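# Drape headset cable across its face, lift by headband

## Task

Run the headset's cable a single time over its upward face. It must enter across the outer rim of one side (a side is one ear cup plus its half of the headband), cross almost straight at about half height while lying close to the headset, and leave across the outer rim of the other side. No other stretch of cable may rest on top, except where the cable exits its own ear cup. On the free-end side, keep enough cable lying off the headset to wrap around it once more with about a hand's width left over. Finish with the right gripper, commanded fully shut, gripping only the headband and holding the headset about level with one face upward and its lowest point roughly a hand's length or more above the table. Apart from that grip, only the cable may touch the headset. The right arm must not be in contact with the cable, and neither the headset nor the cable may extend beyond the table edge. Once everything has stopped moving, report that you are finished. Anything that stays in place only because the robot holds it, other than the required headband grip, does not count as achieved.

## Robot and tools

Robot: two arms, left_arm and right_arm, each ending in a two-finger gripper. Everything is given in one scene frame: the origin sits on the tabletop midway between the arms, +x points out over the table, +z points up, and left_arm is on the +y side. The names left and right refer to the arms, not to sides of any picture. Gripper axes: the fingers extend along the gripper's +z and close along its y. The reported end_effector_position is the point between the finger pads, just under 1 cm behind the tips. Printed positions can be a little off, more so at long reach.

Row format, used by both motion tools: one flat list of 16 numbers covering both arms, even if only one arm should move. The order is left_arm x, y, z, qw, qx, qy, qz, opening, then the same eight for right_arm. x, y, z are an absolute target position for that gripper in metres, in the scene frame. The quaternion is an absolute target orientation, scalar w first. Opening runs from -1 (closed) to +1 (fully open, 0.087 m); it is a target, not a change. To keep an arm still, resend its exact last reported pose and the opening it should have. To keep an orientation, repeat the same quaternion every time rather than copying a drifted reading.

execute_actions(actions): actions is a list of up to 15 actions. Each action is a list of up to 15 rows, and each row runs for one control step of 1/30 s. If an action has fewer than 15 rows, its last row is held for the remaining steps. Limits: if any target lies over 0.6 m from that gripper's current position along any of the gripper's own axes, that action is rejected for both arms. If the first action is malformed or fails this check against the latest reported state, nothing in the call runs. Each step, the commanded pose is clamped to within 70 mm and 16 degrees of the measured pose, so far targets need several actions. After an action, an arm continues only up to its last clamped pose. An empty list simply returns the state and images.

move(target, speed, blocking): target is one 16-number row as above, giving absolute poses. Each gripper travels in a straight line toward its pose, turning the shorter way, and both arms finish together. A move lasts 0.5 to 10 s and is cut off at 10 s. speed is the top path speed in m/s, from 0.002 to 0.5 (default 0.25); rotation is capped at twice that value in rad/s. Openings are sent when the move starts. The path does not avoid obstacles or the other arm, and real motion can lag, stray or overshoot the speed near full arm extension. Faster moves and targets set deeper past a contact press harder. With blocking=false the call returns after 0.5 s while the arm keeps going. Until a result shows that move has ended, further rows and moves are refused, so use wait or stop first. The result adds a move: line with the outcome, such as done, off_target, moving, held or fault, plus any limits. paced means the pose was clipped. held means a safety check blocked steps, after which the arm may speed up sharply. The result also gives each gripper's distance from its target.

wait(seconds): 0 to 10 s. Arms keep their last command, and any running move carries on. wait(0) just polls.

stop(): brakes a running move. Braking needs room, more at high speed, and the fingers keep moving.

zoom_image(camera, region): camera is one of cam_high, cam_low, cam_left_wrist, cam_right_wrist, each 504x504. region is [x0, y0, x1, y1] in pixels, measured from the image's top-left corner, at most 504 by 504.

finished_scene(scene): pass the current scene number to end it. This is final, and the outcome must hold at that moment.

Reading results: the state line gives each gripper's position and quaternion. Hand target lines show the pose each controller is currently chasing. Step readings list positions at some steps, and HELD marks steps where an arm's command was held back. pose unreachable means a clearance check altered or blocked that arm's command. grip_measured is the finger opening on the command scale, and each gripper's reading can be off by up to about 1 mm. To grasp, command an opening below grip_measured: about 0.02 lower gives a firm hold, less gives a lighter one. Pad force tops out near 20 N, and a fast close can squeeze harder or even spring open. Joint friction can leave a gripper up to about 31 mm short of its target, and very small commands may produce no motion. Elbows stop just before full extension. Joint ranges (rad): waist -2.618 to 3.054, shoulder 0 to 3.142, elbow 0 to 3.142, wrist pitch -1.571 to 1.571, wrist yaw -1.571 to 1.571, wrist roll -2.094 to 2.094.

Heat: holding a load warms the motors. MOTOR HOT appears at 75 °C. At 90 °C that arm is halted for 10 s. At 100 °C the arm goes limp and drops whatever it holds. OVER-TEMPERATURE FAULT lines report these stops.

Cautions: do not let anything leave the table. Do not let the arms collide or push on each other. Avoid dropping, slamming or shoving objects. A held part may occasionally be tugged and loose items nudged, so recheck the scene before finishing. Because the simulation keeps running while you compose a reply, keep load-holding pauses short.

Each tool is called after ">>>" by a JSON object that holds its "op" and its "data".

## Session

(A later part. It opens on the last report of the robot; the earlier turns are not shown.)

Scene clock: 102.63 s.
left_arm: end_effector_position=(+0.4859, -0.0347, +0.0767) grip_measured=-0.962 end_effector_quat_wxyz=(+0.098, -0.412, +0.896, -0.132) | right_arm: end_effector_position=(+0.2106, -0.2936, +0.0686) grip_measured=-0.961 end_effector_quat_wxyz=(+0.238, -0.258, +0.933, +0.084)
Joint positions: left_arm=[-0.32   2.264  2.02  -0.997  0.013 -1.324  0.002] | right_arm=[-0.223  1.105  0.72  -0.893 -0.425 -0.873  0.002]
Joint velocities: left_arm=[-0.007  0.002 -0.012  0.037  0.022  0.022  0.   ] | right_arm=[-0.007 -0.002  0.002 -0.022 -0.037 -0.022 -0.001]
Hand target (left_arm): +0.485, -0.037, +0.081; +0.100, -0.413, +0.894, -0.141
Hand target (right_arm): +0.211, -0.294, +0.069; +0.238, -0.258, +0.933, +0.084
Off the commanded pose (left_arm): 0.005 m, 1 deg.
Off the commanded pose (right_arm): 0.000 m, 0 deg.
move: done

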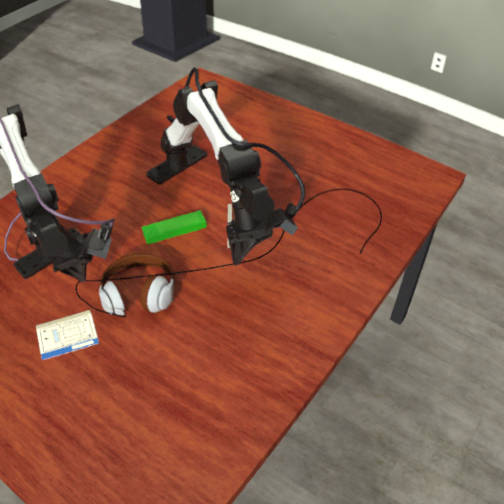

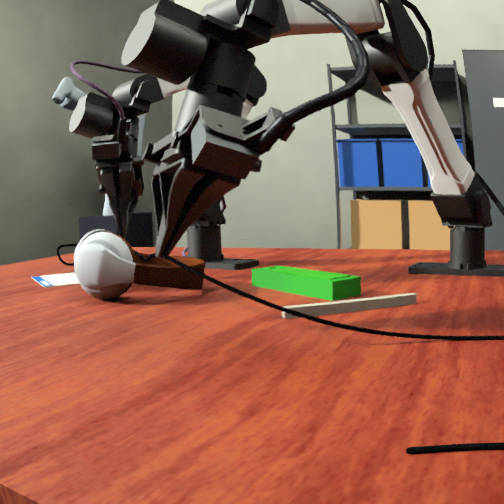

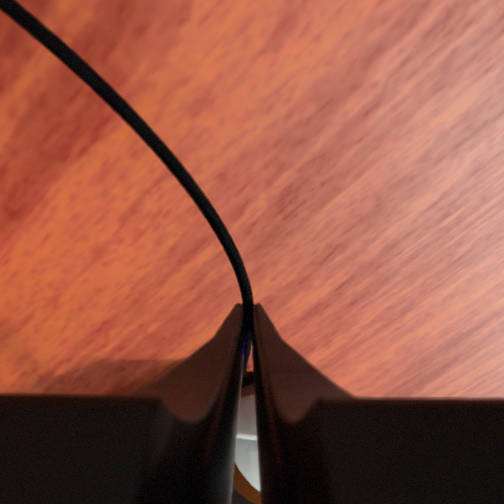

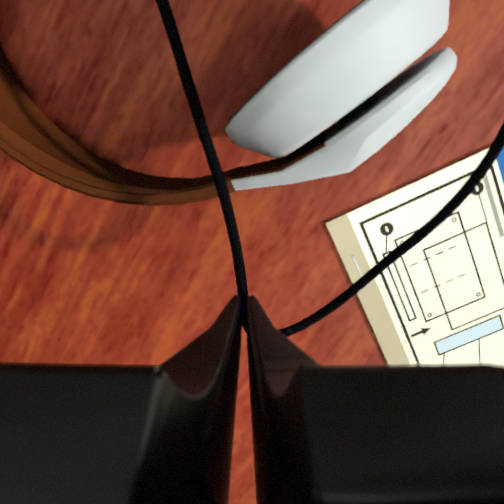

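>>> {"op": "move", "data": {"target": [0.481,-0.042,0.008,0.10,-0.414,0.893,-0.142,-0.98, 0.208,-0.28,0.015,0.238,-0.258,0.933,0.084,-0.975], "speed": 0.05}}

>>> {"op": "zoom_image", "data": {"camera": "cam_high", "region": [60, 220, 250, 340]}}

Scene clock: 105.30 s.
left_arm: end_effector_position=(+0.4839, -0.0392, +0.0202) grip_measured=-0.962 end_effector_quat_wxyz=(+0.105, -0.413, +0.893, -0.146) | right_arm: end_effector_position=(+0.2138, -0.2822, +0.0265) grip_measured=-0.961 end_effector_quat_wxyz=(+0.255, -0.262, +0.928, +0.079)
Joint positions: left_arm=[-0.328  2.264  1.783 -0.728  0.016 -1.338  0.002] | right_arm=[-0.166  1.105  0.536 -0.651 -0.42  -0.814  0.002]
Joint velocities: left_arm=[ 0.007  0.017 -0.007  0.022 -0.022 -0.022 -0.001] | right_arm=[-0.017 -0.002 -0.012  0.066 -0.066  0.051  0.   ]
Hand target (left_arm): +0.480, -0.042, +0.008; +0.100, -0.414, +0.894, -0.142
Hand target (right_arm): +0.206, -0.280, +0.016; +0.237, -0.258, +0.933, +0.083
Off the commanded pose (left_arm): 0.013 m, 1 deg.
Off the commanded pose (right_arm): 0.013 m, 2 deg.
move: off_target (left_arm, right_arm)

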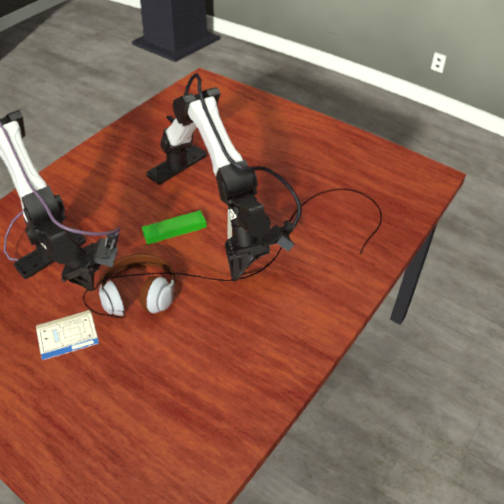

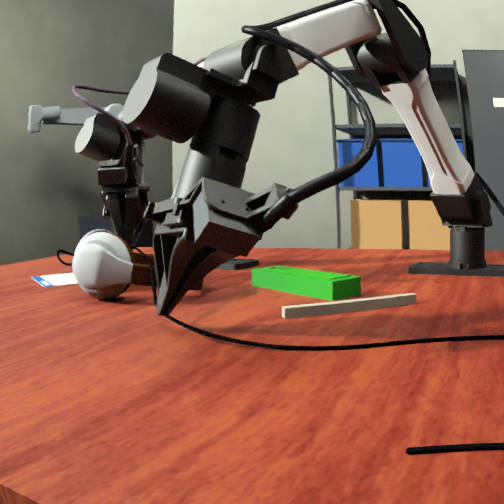

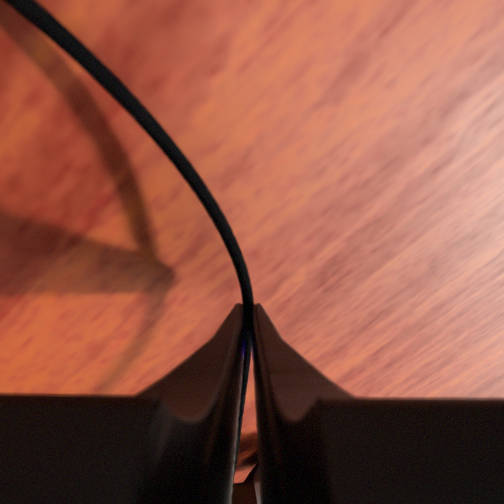

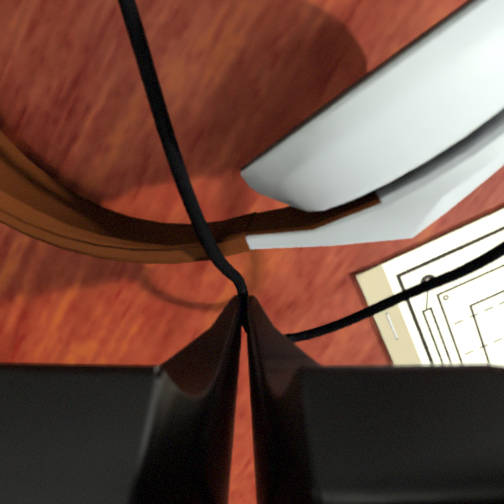

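Region (60, 220, 250, 340) of cam_high's 504x504 image, scaled by 2.653, with more detail than that image has; it fills the top 318 rows of this view, and the rest is white.

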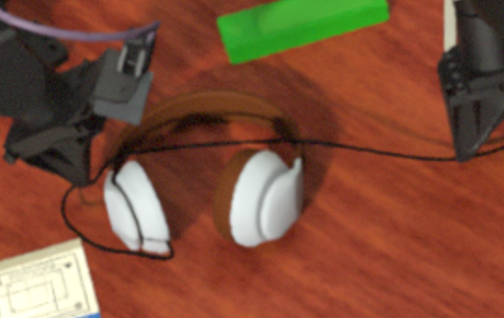

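>>> {"op": "execute_actions", "data": {"actions": [[[0.4839,-0.0392,0.0202,0.105,-0.413,0.893,-0.146,-0.98, 0.2138,-0.2822,0.0265,0.255,-0.262,0.928,0.079,-0.93],[0.4839,-0.0392,0.0202,0.105,-0.413,0.893,-0.146,-0.98, 0.2138,-0.2822,0.0265,0.255,-0.262,0.928,0.079,-0.9],[0.4839,-0.0392,0.0202,0.105,-0.413,0.893,-0.146,-0.98, 0.2138,-0.2822,0.0265,0.255,-0.262,0.928,0.079,-0.85],[0.4839,-0.0392,0.0202,0.105,-0.413,0.893,-0.146,-0.98, 0.2138,-0.2822,0.0265,0.255,-0.262,0.928,0.079,-0.8],[0.4839,-0.0392,0.0202,0.105,-0.413,0.893,-0.146,-0.98, 0.2138,-0.2822,0.0265,0.255,-0.262,0.928,0.079,-0.7],[0.4839,-0.0392,0.0202,0.105,-0.413,0.893,-0.146,-0.98, 0.2138,-0.2822,0.0265,0.255,-0.262,0.928,0.079,-0.6]]]}}

>>> {"op": "move", "data": {"target": [0.4839,-0.0392,0.0202,0.105,-0.413,0.893,-0.146,-0.98, 0.195,-0.29,0.11,0.255,-0.262,0.928,0.079,-0.6], "speed": 0.08}}

>>> {"op": "zoom_image", "data": {"camera": "cam_high", "region": [60, 220, 250, 340]}}

Scene clock: 106.53 s.
left_arm: end_effector_position=(+0.4842, -0.0394, +0.0203) grip_measured=-0.962 end_effector_quat_wxyz=(+0.105, -0.413, +0.892, -0.146) | right_arm: end_effector_position=(+0.2140, -0.2823, +0.0265) grip_measured=-0.600 end_effector_quat_wxyz=(+0.255, -0.261, +0.928, +0.079)
Joint positions: left_arm=[-0.328  2.264  1.783 -0.727  0.016 -1.338  0.002] | right_arm=[-0.166  1.105  0.536 -0.65  -0.42  -0.813  0.017]
Joint velocities: left_arm=[ 0.007  0.007  0.002  0.007  0.022 -0.066  0.   ] | right_arm=[ 0.017 -0.002  0.007  0.051 -0.007  0.007 -0.001]
Hand target (left_arm): +0.484, -0.039, +0.020; +0.105, -0.413, +0.893, -0.146
Hand target (right_arm): +0.214, -0.282, +0.027; +0.255, -0.262, +0.927, +0.079
Off the commanded pose (left_arm): 0.000 m, 0 deg.
Off the commanded pose (right_arm): 0.000 m, 0 deg.
Step readings (end_effector_position):
0: left_arm (+0.4842, -0.0394, +0.0203) | right_arm (+0.2140, -0.2823, +0.0265)
1: left_arm (+0.4842, -0.0394, +0.0203) | right_arm (+0.2140, -0.2823, +0.0265)
2: left_arm (+0.4842, -0.0394, +0.0203) | right_arm (+0.2140, -0.2823, +0.0265)
4: left_arm (+0.4842, -0.0394, +0.0203) | right_arm (+0.2140, -0.2823, +0.0265)
8: left_arm (+0.4842, -0.0394, +0.0203) | right_arm (+0.2140, -0.2823, +0.0265)
15: end_effector_position above

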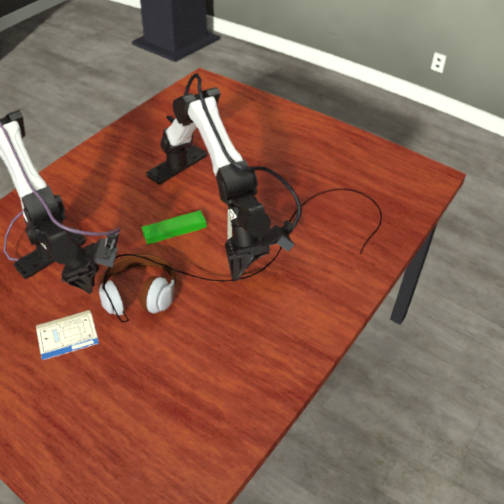

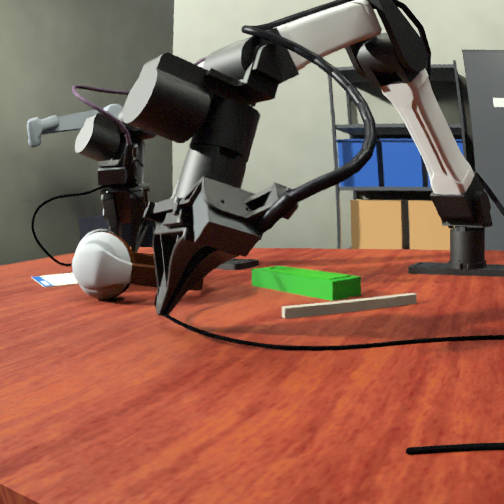

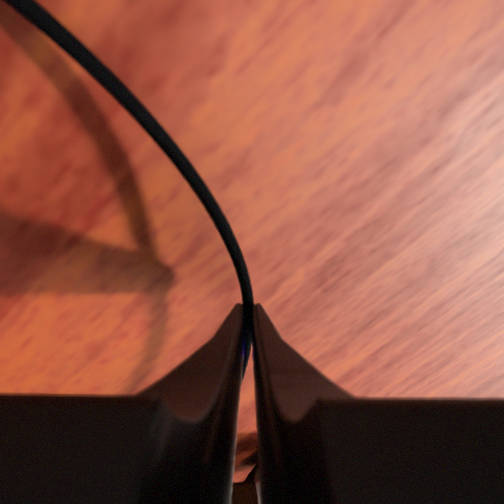

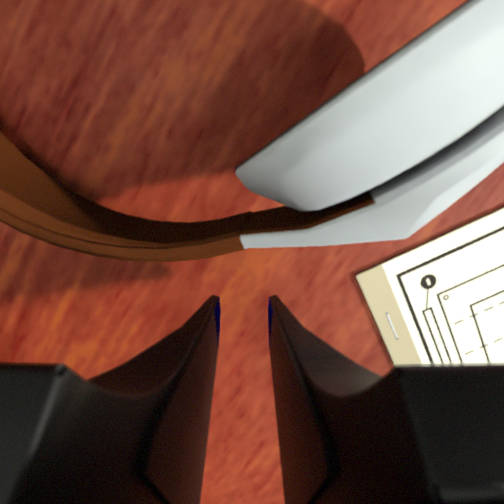

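Scene clock: 108.20 s.
left_arm: end_effector_position=(+0.4842, -0.0394, +0.0203) grip_measured=-0.962 end_effector_quat_wxyz=(+0.105, -0.413, +0.892, -0.146) | right_arm: end_effector_position=(+0.1956, -0.2883, +0.1005) grip_measured=-0.600 end_effector_quat_wxyz=(+0.245, -0.260, +0.930, +0.085)
Joint positions: left_arm=[-0.328  2.264  1.783 -0.727  0.016 -1.338  0.002] | right_arm=[-0.241  1.018  0.801 -1.06  -0.441 -0.894  0.017]
Joint velocities: left_arm=[-0.002  0.002 -0.012  0.11  -0.081 -0.081 -0.   ] | right_arm=[-0.007 -0.007 -0.037 -0.081  0.022 -0.022 -0.001]
Hand target (left_arm): +0.484, -0.039, +0.020; +0.105, -0.413, +0.893, -0.146
Hand target (right_arm): +0.197, -0.290, +0.110; +0.256, -0.262, +0.927, +0.079
Off the commanded pose (left_arm): 0.000 m, 0 deg.
Off the commanded pose (right_arm): 0.010 m, 1 deg.
move: done

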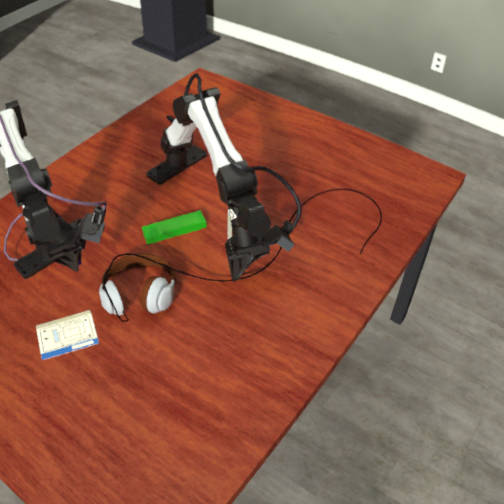

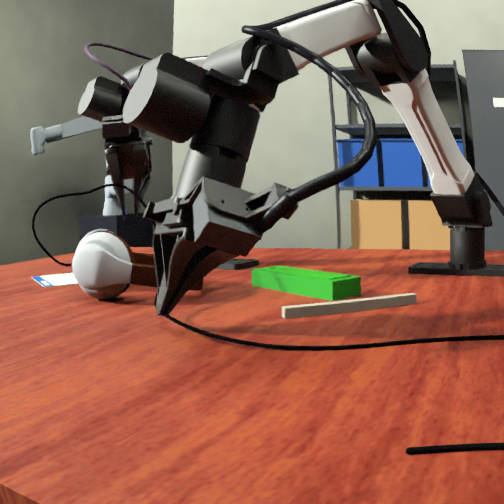

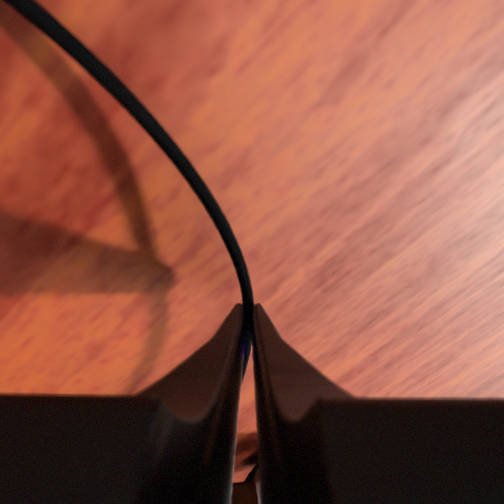

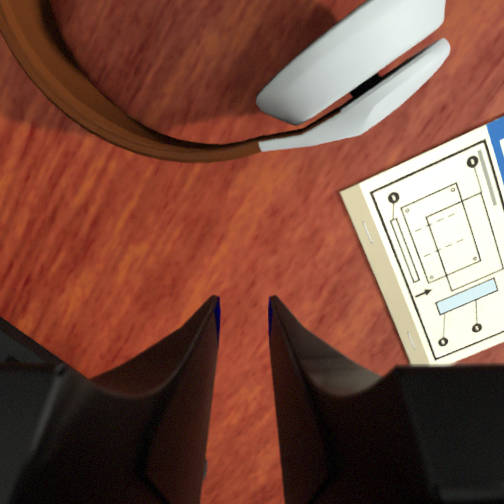

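Region (60, 220, 250, 340) of cam_high's 504x504 image, scaled by 2.653, with more detail than that image has; it fills the top 318 rows of this view, and the rest is white.

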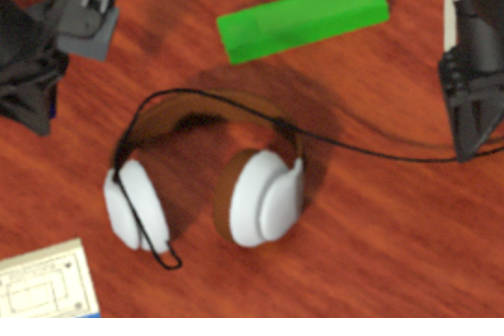

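>>> {"op": "execute_actions", "data": {"actions": [[[0.4839,-0.0392,0.0202,0.105,-0.413,0.893,-0.146,-0.9, 0.1956,-0.2883,0.1005,0.245,-0.26,0.93,0.085,-0.6],[0.4839,-0.0392,0.0202,0.105,-0.413,0.893,-0.146,-0.85, 0.1956,-0.2883,0.1005,0.245,-0.26,0.93,0.085,-0.6],[0.4839,-0.0392,0.0202,0.105,-0.413,0.893,-0.146,-0.8, 0.1956,-0.2883,0.1005,0.245,-0.26,0.93,0.085,-0.6],[0.4839,-0.0392,0.0202,0.105,-0.413,0.893,-0.146,-0.6, 0.1956,-0.2883,0.1005,0.245,-0.26,0.93,0.085,-0.6]]]}}

>>> {"op": "move", "data": {"target": [0.46,-0.02,0.10,0.105,-0.413,0.893,-0.146,-0.6, 0.20,-0.28,0.2,0.355,-0.155,0.858,0.064,-1], "speed": 0.15}}

Scene clock: 112.97 s.
left_arm: end_effector_position=(+0.4842, -0.0394, +0.0203) grip_measured=-0.600 end_effector_quat_wxyz=(+0.105, -0.413, +0.892, -0.146) | right_arm: end_effector_position=(+0.1952, -0.2881, +0.1004) grip_measured=-0.600 end_effector_quat_wxyz=(+0.244, -0.261, +0.930, +0.086)
Joint positions: left_arm=[-0.328  2.264  1.783 -0.727  0.016 -1.338  0.017] | right_arm=[-0.241  1.018  0.801 -1.062 -0.441 -0.894  0.017]
Joint velocities: left_arm=[-0.002  0.012 -0.007 -0.051 -0.022  0.037  0.001] | right_arm=[-0.017  0.002 -0.027  0.037 -0.007  0.037  0.   ]
Hand target (left_arm): +0.484, -0.039, +0.020; +0.105, -0.413, +0.893, -0.146
Hand target (right_arm): +0.196, -0.288, +0.100; +0.245, -0.260, +0.930, +0.085
Off the commanded pose (left_arm): 0.000 m, 0 deg.
Off the commanded pose (right_arm): 0.000 m, 0 deg.
Step readings (end_effector_position):
0: left_arm (+0.4842, -0.0394, +0.0203) | right_arm (+0.1952, -0.2881, +0.1004)
1: left_arm (+0.4842, -0.0394, +0.0203) | right_arm (+0.1952, -0.2881, +0.1004)
2: left_arm (+0.4842, -0.0394, +0.0203) | right_arm (+0.1952, -0.2881, +0.1004)
4: left_arm (+0.4842, -0.0394, +0.0203) | right_arm (+0.1952, -0.2881, +0.1004)
8: left_arm (+0.4842, -0.0394, +0.0203) | right_arm (+0.1952, -0.2881, +0.1004)
15: end_effector_position above

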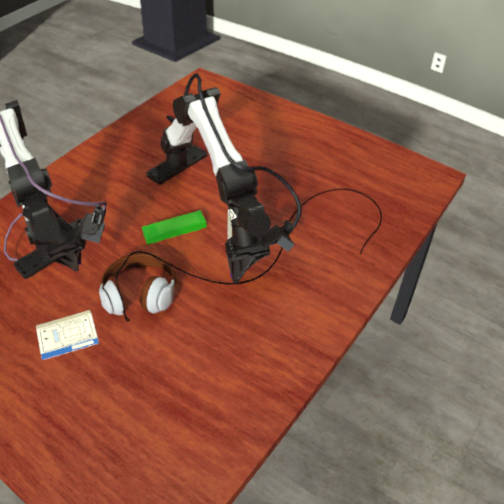

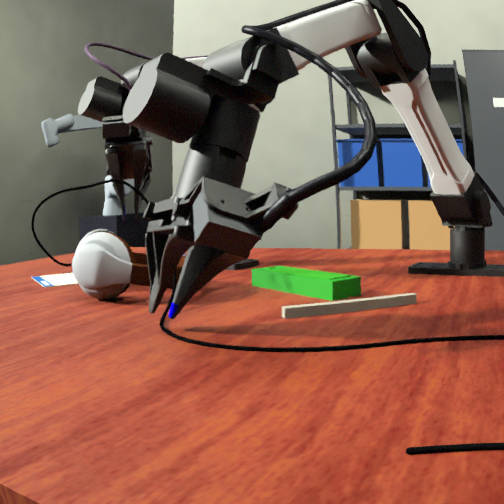

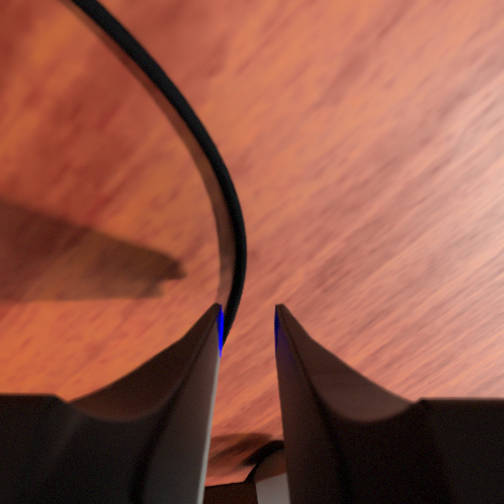

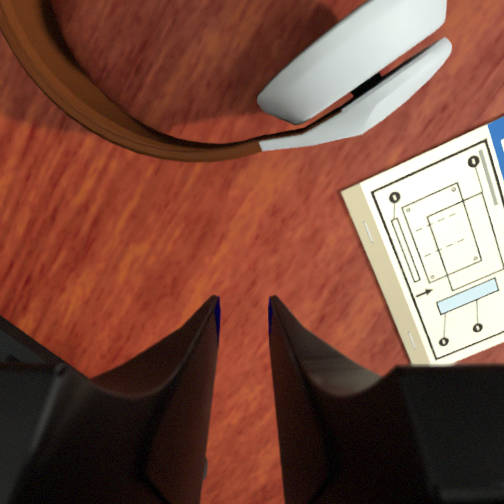

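Scene clock: 114.60 s.
left_arm: end_effector_position=(+0.4587, -0.0264, +0.0914) grip_measured=-0.600 end_effector_quat_wxyz=(+0.104, -0.410, +0.895, -0.144) | right_arm: end_effector_position=(+0.2040, -0.2812, +0.1909) grip_measured=-1.000 end_effector_quat_wxyz=(+0.368, -0.173, +0.911, +0.070)
Joint positions: left_arm=[-0.328  2.108  1.819 -0.925  0.016 -1.329  0.017] | right_arm=[-0.322  0.86   1.007 -1.161 -0.56  -0.707  0.   ]
Joint velocities: left_arm=[-0.007 -0.007 -0.007 -0.007  0.037 -0.051  0.   ] | right_arm=[-0.012  0.017 -0.017 -0.081 -0.022 -0.007  0.001]
Hand target (left_arm): +0.461, -0.021, +0.100; +0.105, -0.413, +0.893, -0.146
Hand target (right_arm): +0.203, -0.281, +0.200; +0.377, -0.165, +0.909, +0.068
Off the commanded pose (left_arm): 0.011 m, 0 deg.
Off the commanded pose (right_arm): 0.010 m, 1 deg.
move: off_target (left_arm)

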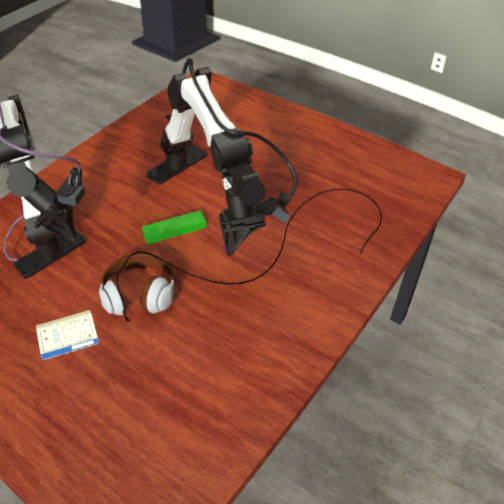

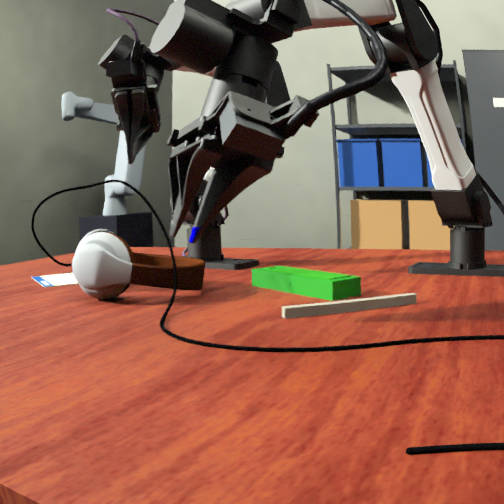

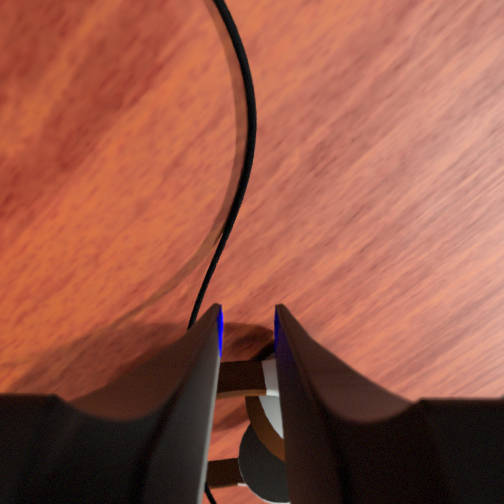

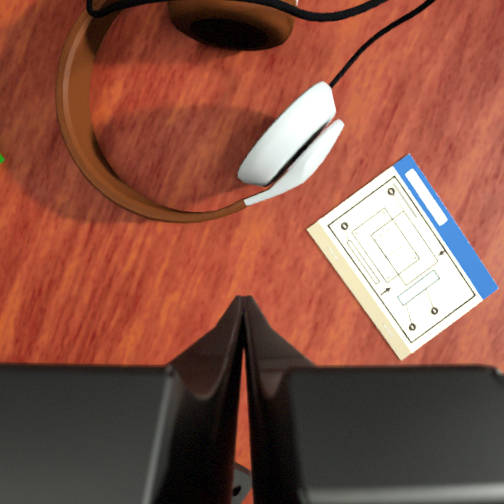

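>>> {"op": "execute_actions", "data": {"actions": []}}

Scene clock: 116.47 s.
left_arm: end_effector_position=(+0.4584, -0.0263, +0.0913) grip_measured=-0.600 end_effector_quat_wxyz=(+0.104, -0.410, +0.895, -0.143) | right_arm: end_effector_position=(+0.2040, -0.2810, +0.1909) grip_measured=-1.000 end_effector_quat_wxyz=(+0.368, -0.173, +0.911, +0.070)
Joint positions: left_arm=[-0.328  2.108  1.819 -0.927  0.016 -1.329  0.017] | right_arm=[-0.322  0.86   1.007 -1.162 -0.56  -0.706  0.   ]
Joint velocities: left_arm=[-0.012  0.012 -0.012  0.037  0.022  0.051  0.   ] | right_arm=[-0.022 -0.002 -0.022  0.037  0.022  0.022 -0.   ]
Hand target (left_arm): +0.461, -0.021, +0.100; +0.105, -0.413, +0.893, -0.146
Hand target (right_arm): +0.203, -0.281, +0.200; +0.377, -0.165, +0.909, +0.068
Off the commanded pose (left_arm): 0.011 m, 1 deg.
Off the commanded pose (right_arm): 0.010 m, 1 deg.

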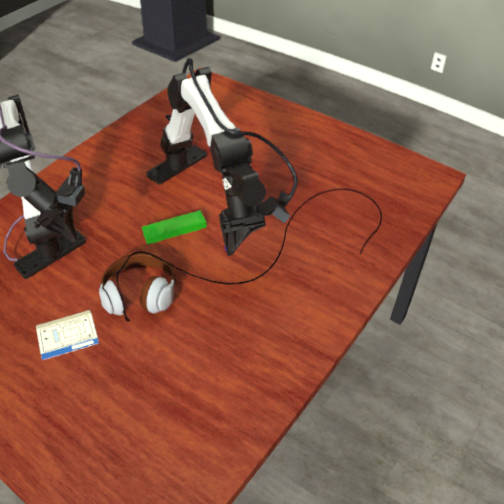

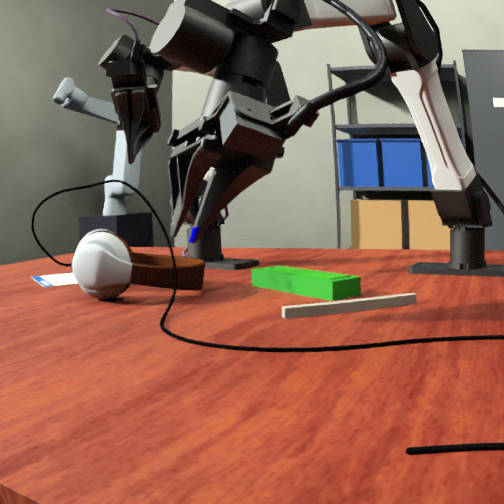

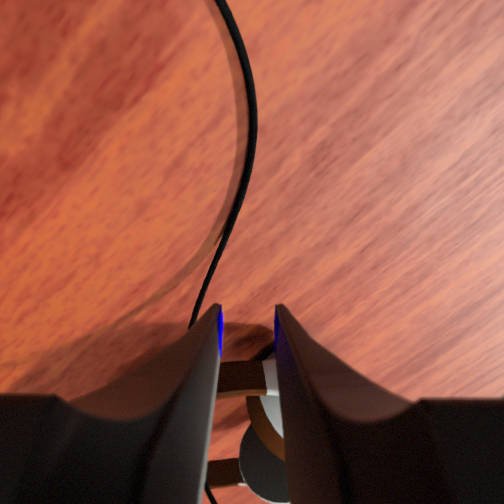

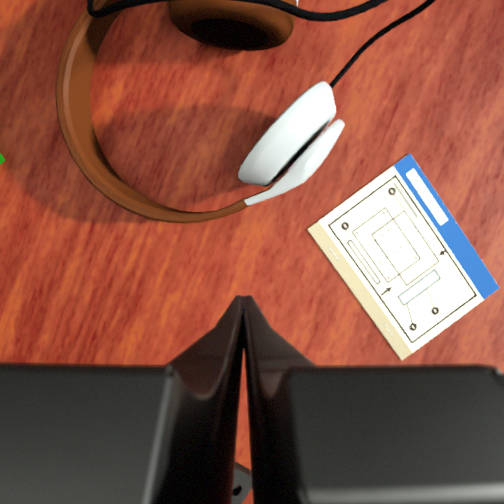

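>>> {"op": "zoom_image", "data": {"camera": "cam_high", "region": [60, 220, 240, 350]}}

>>> {"op": "zoom_image", "data": {"camera": "cam_low", "region": [0, 160, 260, 360]}}

Region (60, 220, 240, 350) of cam_high's 504x504 image, scaled by 2.800, with more detail than that image has.

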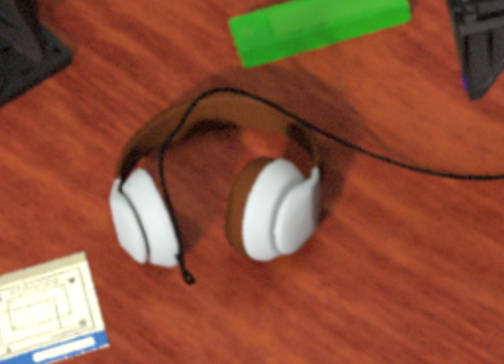

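Region (0, 160, 260, 360) of cam_low's 504x504 image, scaled by 1.938, with more detail than that image has; it fills the top 388 rows of this view, and the rest is white.

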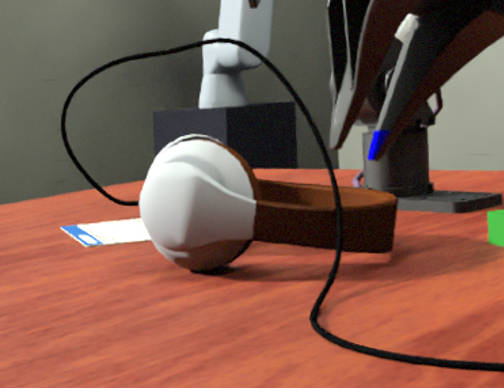

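>>> {"op": "move", "data": {"target": [0.42,0.08,0.17,0.105,-0.413,0.893,-0.146,-0.6, 0.36,-0.21,0.20,0.130,-0.0864,0.9877,0.0114,-1], "speed": 0.2}}

Scene clock: 123.23 s.
left_arm: end_effector_position=(+0.4296, +0.0758, +0.1732) grip_measured=-0.600 end_effector_quat_wxyz=(+0.118, -0.411, +0.891, -0.153) | right_arm: end_effector_position=(+0.3588, -0.2134, +0.1934) grip_measured=-1.000 end_effector_quat_wxyz=(+0.124, -0.087, +0.988, +0.010)
Joint positions: left_arm=[-0.116  1.826  1.741 -1.107  0.085 -1.137  0.017] | right_arm=[ 0.301  1.83   1.899 -1.391 -0.009 -0.046  0.   ]
Joint velocities: left_arm=[ 0.007  0.002  0.012 -0.022  0.037 -0.037 -0.001] | right_arm=[-0.012  0.002 -0.007 -0.007 -0.022 -0.007 -0.   ]
Hand target (left_arm): +0.421, +0.080, +0.171; +0.106, -0.413, +0.893, -0.147
Hand target (right_arm): +0.359, -0.211, +0.198; +0.126, -0.086, +0.988, +0.007
Off the commanded pose (left_arm): 0.011 m, 2 deg.
Off the commanded pose (right_arm): 0.008 m, 1 deg.
move: off_target (left_arm)

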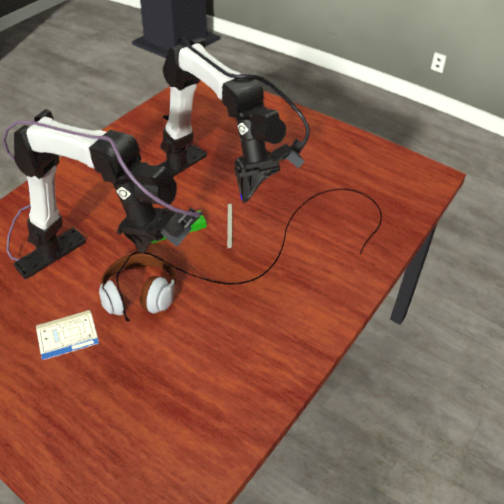

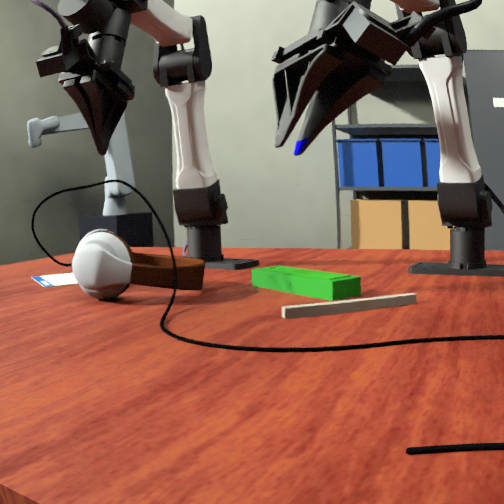

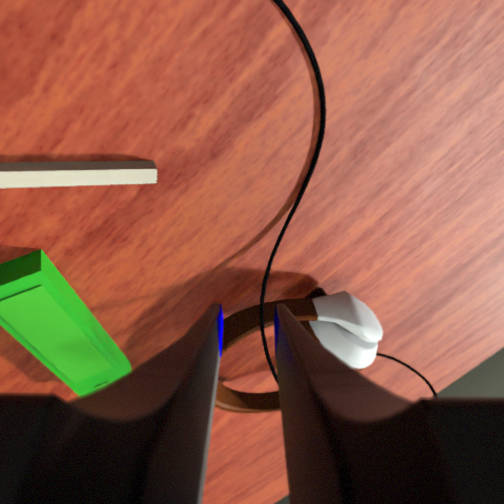

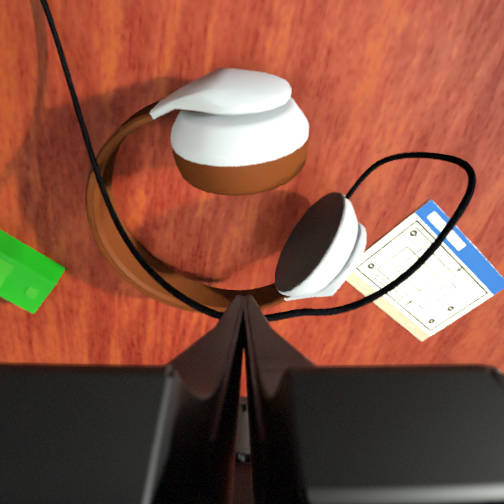

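>>> {"op": "move", "data": {"target": [0.42,0.08,0.17,0.105,-0.413,0.893,-0.146,-0.6, 0.375,-0.20,0.10,0.130,-0.0864,0.9877,0.0114,-1], "speed": 0.1}}

Scene clock: 125.97 s.
left_arm: end_effector_position=(+0.4296, +0.0758, +0.1732) grip_measured=-0.600 end_effector_quat_wxyz=(+0.118, -0.411, +0.891, -0.153) | right_arm: end_effector_position=(+0.3733, -0.2045, +0.1065) grip_measured=-1.000 end_effector_quat_wxyz=(+0.132, -0.086, +0.988, +0.012)
Joint positions: left_arm=[-0.116  1.826  1.741 -1.107  0.085 -1.137  0.017] | right_arm=[ 0.318  1.829  1.548 -1.024 -0.009 -0.027  0.   ]
Joint velocities: left_arm=[-0.007  0.002 -0.017 -0.007  0.095  0.066  0.002] | right_arm=[ 0.007  0.012 -0.002 -0.022 -0.051 -0.051  0.001]
Hand target (left_arm): +0.420, +0.080, +0.170; +0.105, -0.413, +0.893, -0.146
Hand target (right_arm): +0.372, -0.200, +0.100; +0.130, -0.087, +0.988, +0.011
Off the commanded pose (left_arm): 0.011 m, 2 deg.
Off the commanded pose (right_arm): 0.008 m, 0 deg.
move: off_target (left_arm)

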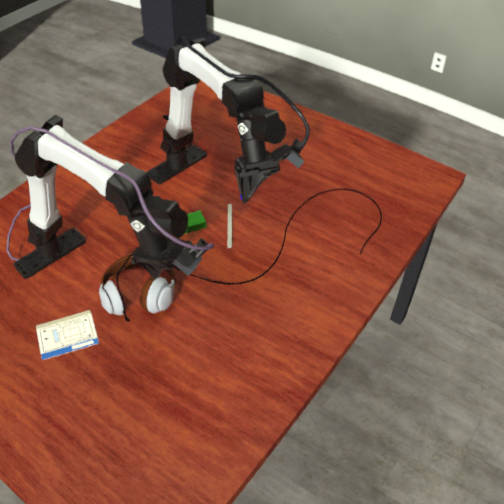

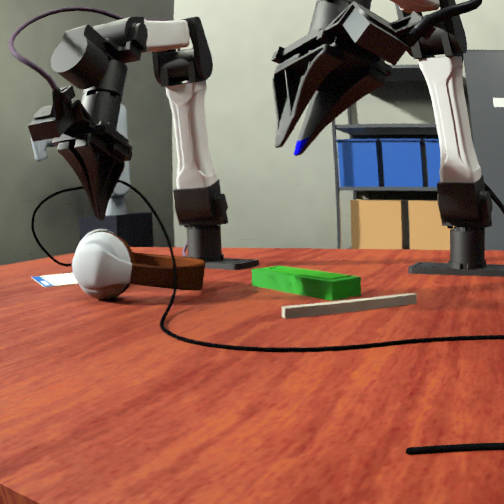

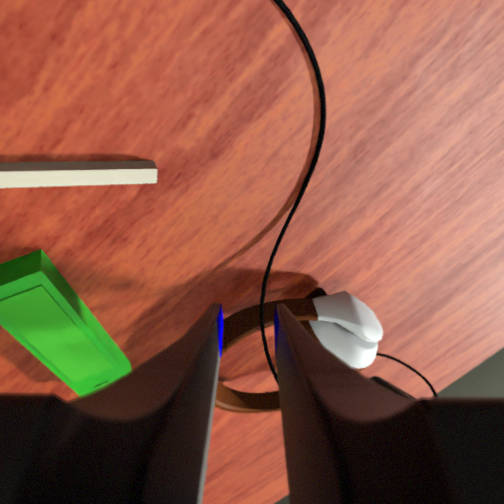

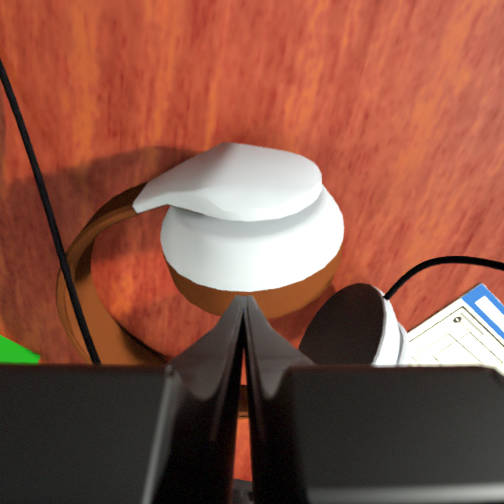

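>>> {"op": "move", "data": {"target": [0.42,0.08,0.17,0.105,-0.413,0.893,-0.146,-0.6, 0.27,-0.26,0.10,0.130,-0.0864,0.9877,0.0114,-1], "speed": 0.05}}

Scene clock: 128.77 s.
left_arm: end_effector_position=(+0.4296, +0.0758, +0.1732) grip_measured=-0.600 end_effector_quat_wxyz=(+0.117, -0.411, +0.891, -0.153) | right_arm: end_effector_position=(+0.2731, -0.2570, +0.1038) grip_measured=-1.000 end_effector_quat_wxyz=(+0.129, -0.085, +0.988, +0.010)
Joint positions: left_arm=[-0.116  1.826  1.741 -1.107  0.085 -1.137  0.017] | right_arm=[ 0.174  1.44   1.123 -0.997 -0.041 -0.166  0.   ]
Joint velocities: left_arm=[-0.012 -0.007 -0.007 -0.037 -0.007  0.081 -0.   ] | right_arm=[ 0.012 -0.012 -0.002 -0.051  0.007 -0.081  0.   ]
Hand target (left_arm): +0.420, +0.080, +0.170; +0.105, -0.413, +0.893, -0.146
Hand target (right_arm): +0.270, -0.259, +0.101; +0.131, -0.086, +0.988, +0.013
Off the commanded pose (left_arm): 0.011 m, 2 deg.
Off the commanded pose (right_arm): 0.006 m, 0 deg.
move: off_target (left_arm)

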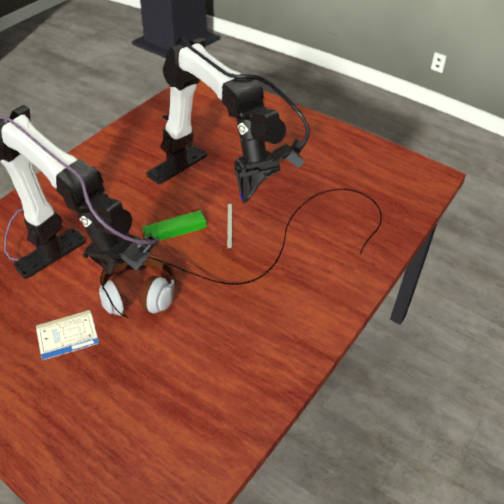

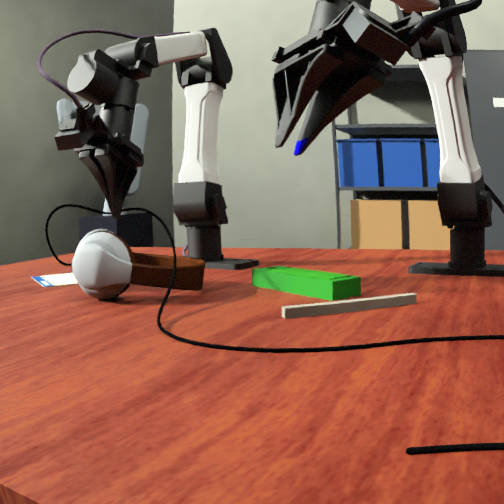

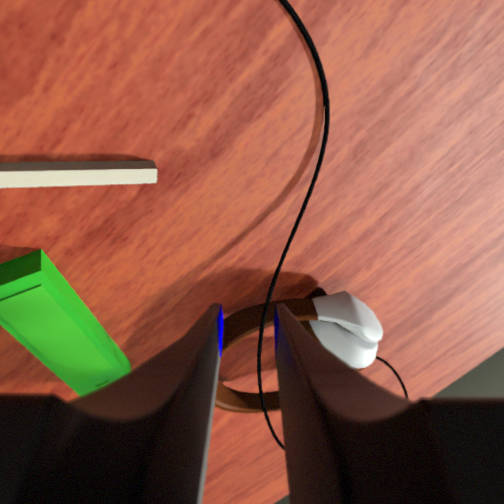

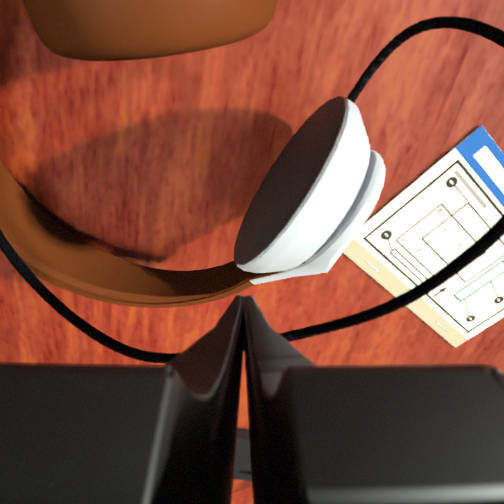

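>>> {"op": "move", "data": {"target": [0.42,0.08,0.17,0.105,-0.413,0.893,-0.146,-0.6, 0.225,-0.31,0.07,0.130,-0.0864,0.9877,0.0114,-1], "speed": 0.04}}

Scene clock: 131.30 s.
left_arm: end_effector_position=(+0.4296, +0.0758, +0.1732) grip_measured=-0.600 end_effector_quat_wxyz=(+0.117, -0.411, +0.891, -0.153) | right_arm: end_effector_position=(+0.2258, -0.3073, +0.0731) grip_measured=-1.000 end_effector_quat_wxyz=(+0.124, -0.084, +0.989, +0.013)
Joint positions: left_arm=[-0.116  1.826  1.741 -1.107  0.085 -1.137  0.017] | right_arm=[-0.065  1.307  0.896 -0.932 -0.103 -0.396  0.   ]
Joint velocities: left_arm=[-0.012 -0.017 -0.012 -0.007  0.037 -0.066 -0.   ] | right_arm=[-0.012  0.027 -0.027  0.022  0.051 -0.037 -0.   ]
Hand target (left_arm): +0.420, +0.080, +0.170; +0.105, -0.413, +0.893, -0.146
Hand target (right_arm): +0.225, -0.309, +0.071; +0.132, -0.086, +0.988, +0.014
Off the commanded pose (left_arm): 0.011 m, 2 deg.
Off the commanded pose (right_arm): 0.004 m, 1 deg.
move: off_target (left_arm)

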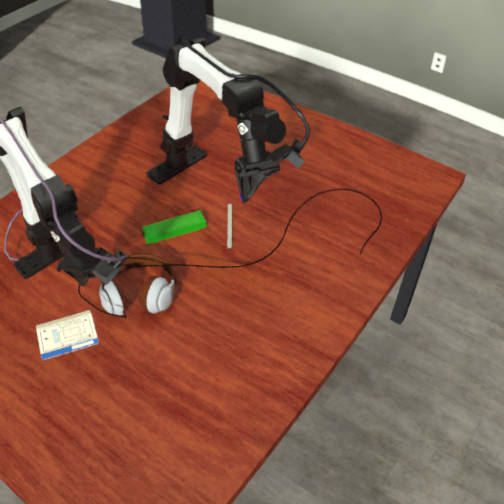

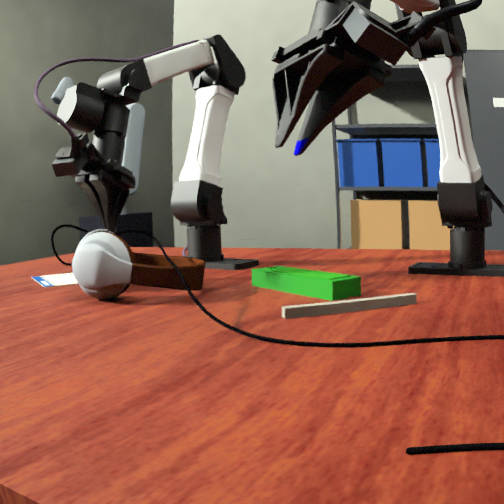

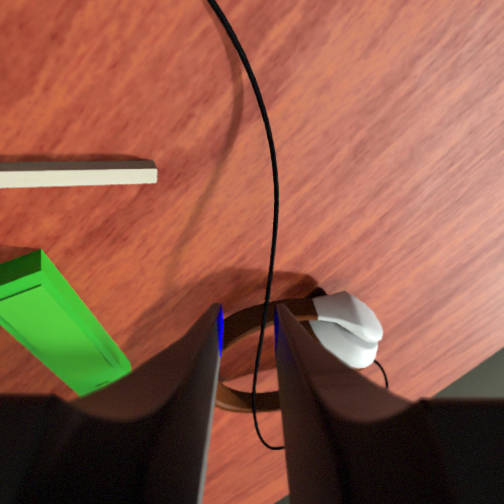

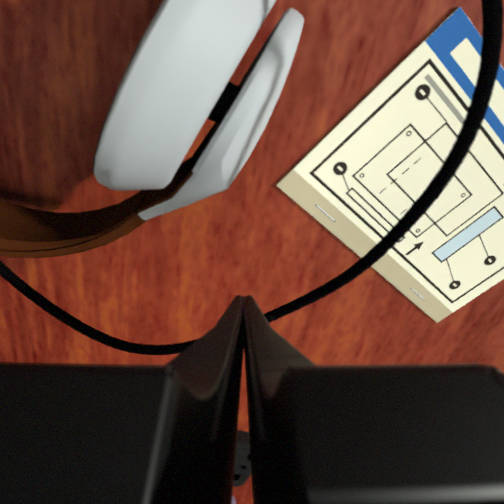

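>>> {"op": "move", "data": {"target": [0.42,0.08,0.17,0.105,-0.413,0.893,-0.146,-0.6, 0.215,-0.34,0.025,0.130,-0.0864,0.9877,0.0114,-1], "speed": 0.03}}

Scene clock: 133.90 s.
left_arm: end_effector_position=(+0.4296, +0.0758, +0.1732) grip_measured=-0.600 end_effector_quat_wxyz=(+0.117, -0.411, +0.891, -0.153) | right_arm: end_effector_position=(+0.2180, -0.3380, +0.0331) grip_measured=-1.000 end_effector_quat_wxyz=(+0.136, -0.087, +0.987, +0.008)
Joint positions: left_arm=[-0.116  1.826  1.741 -1.107  0.085 -1.137  0.017] | right_arm=[-0.212  1.337  0.753 -0.749 -0.138 -0.545  0.   ]
Joint velocities: left_arm=[-0.002 -0.012  0.007  0.022 -0.007 -0.081 -0.001] | right_arm=[-0.007  0.007  0.022  0.022 -0.037 -0.007  0.   ]
Hand target (left_arm): +0.420, +0.080, +0.170; +0.105, -0.413, +0.893, -0.146
Hand target (right_arm): +0.214, -0.339, +0.026; +0.131, -0.086, +0.988, +0.013
Off the commanded pose (left_arm): 0.011 m, 2 deg.
Off the commanded pose (right_arm): 0.009 m, 1 deg.
move: off_target (left_arm)

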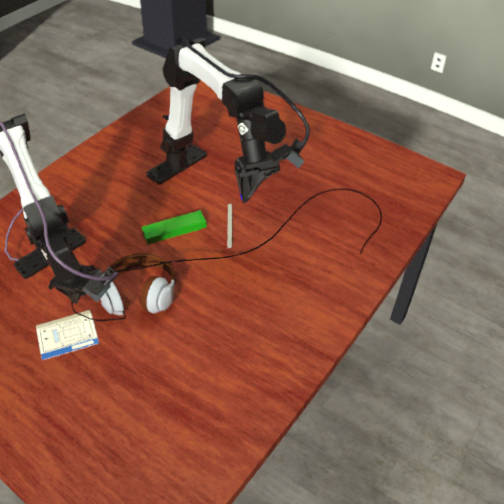

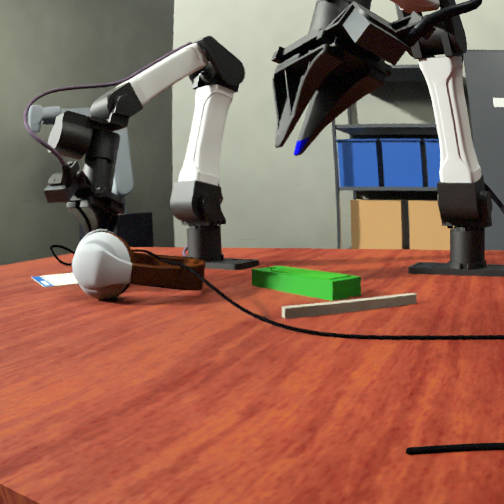

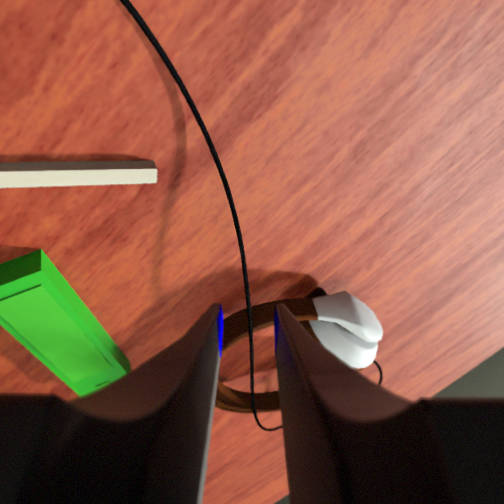

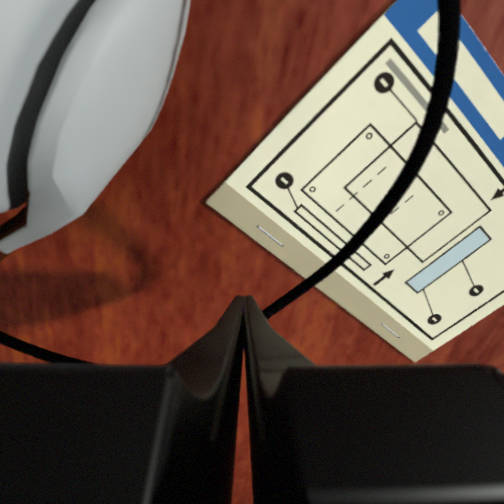

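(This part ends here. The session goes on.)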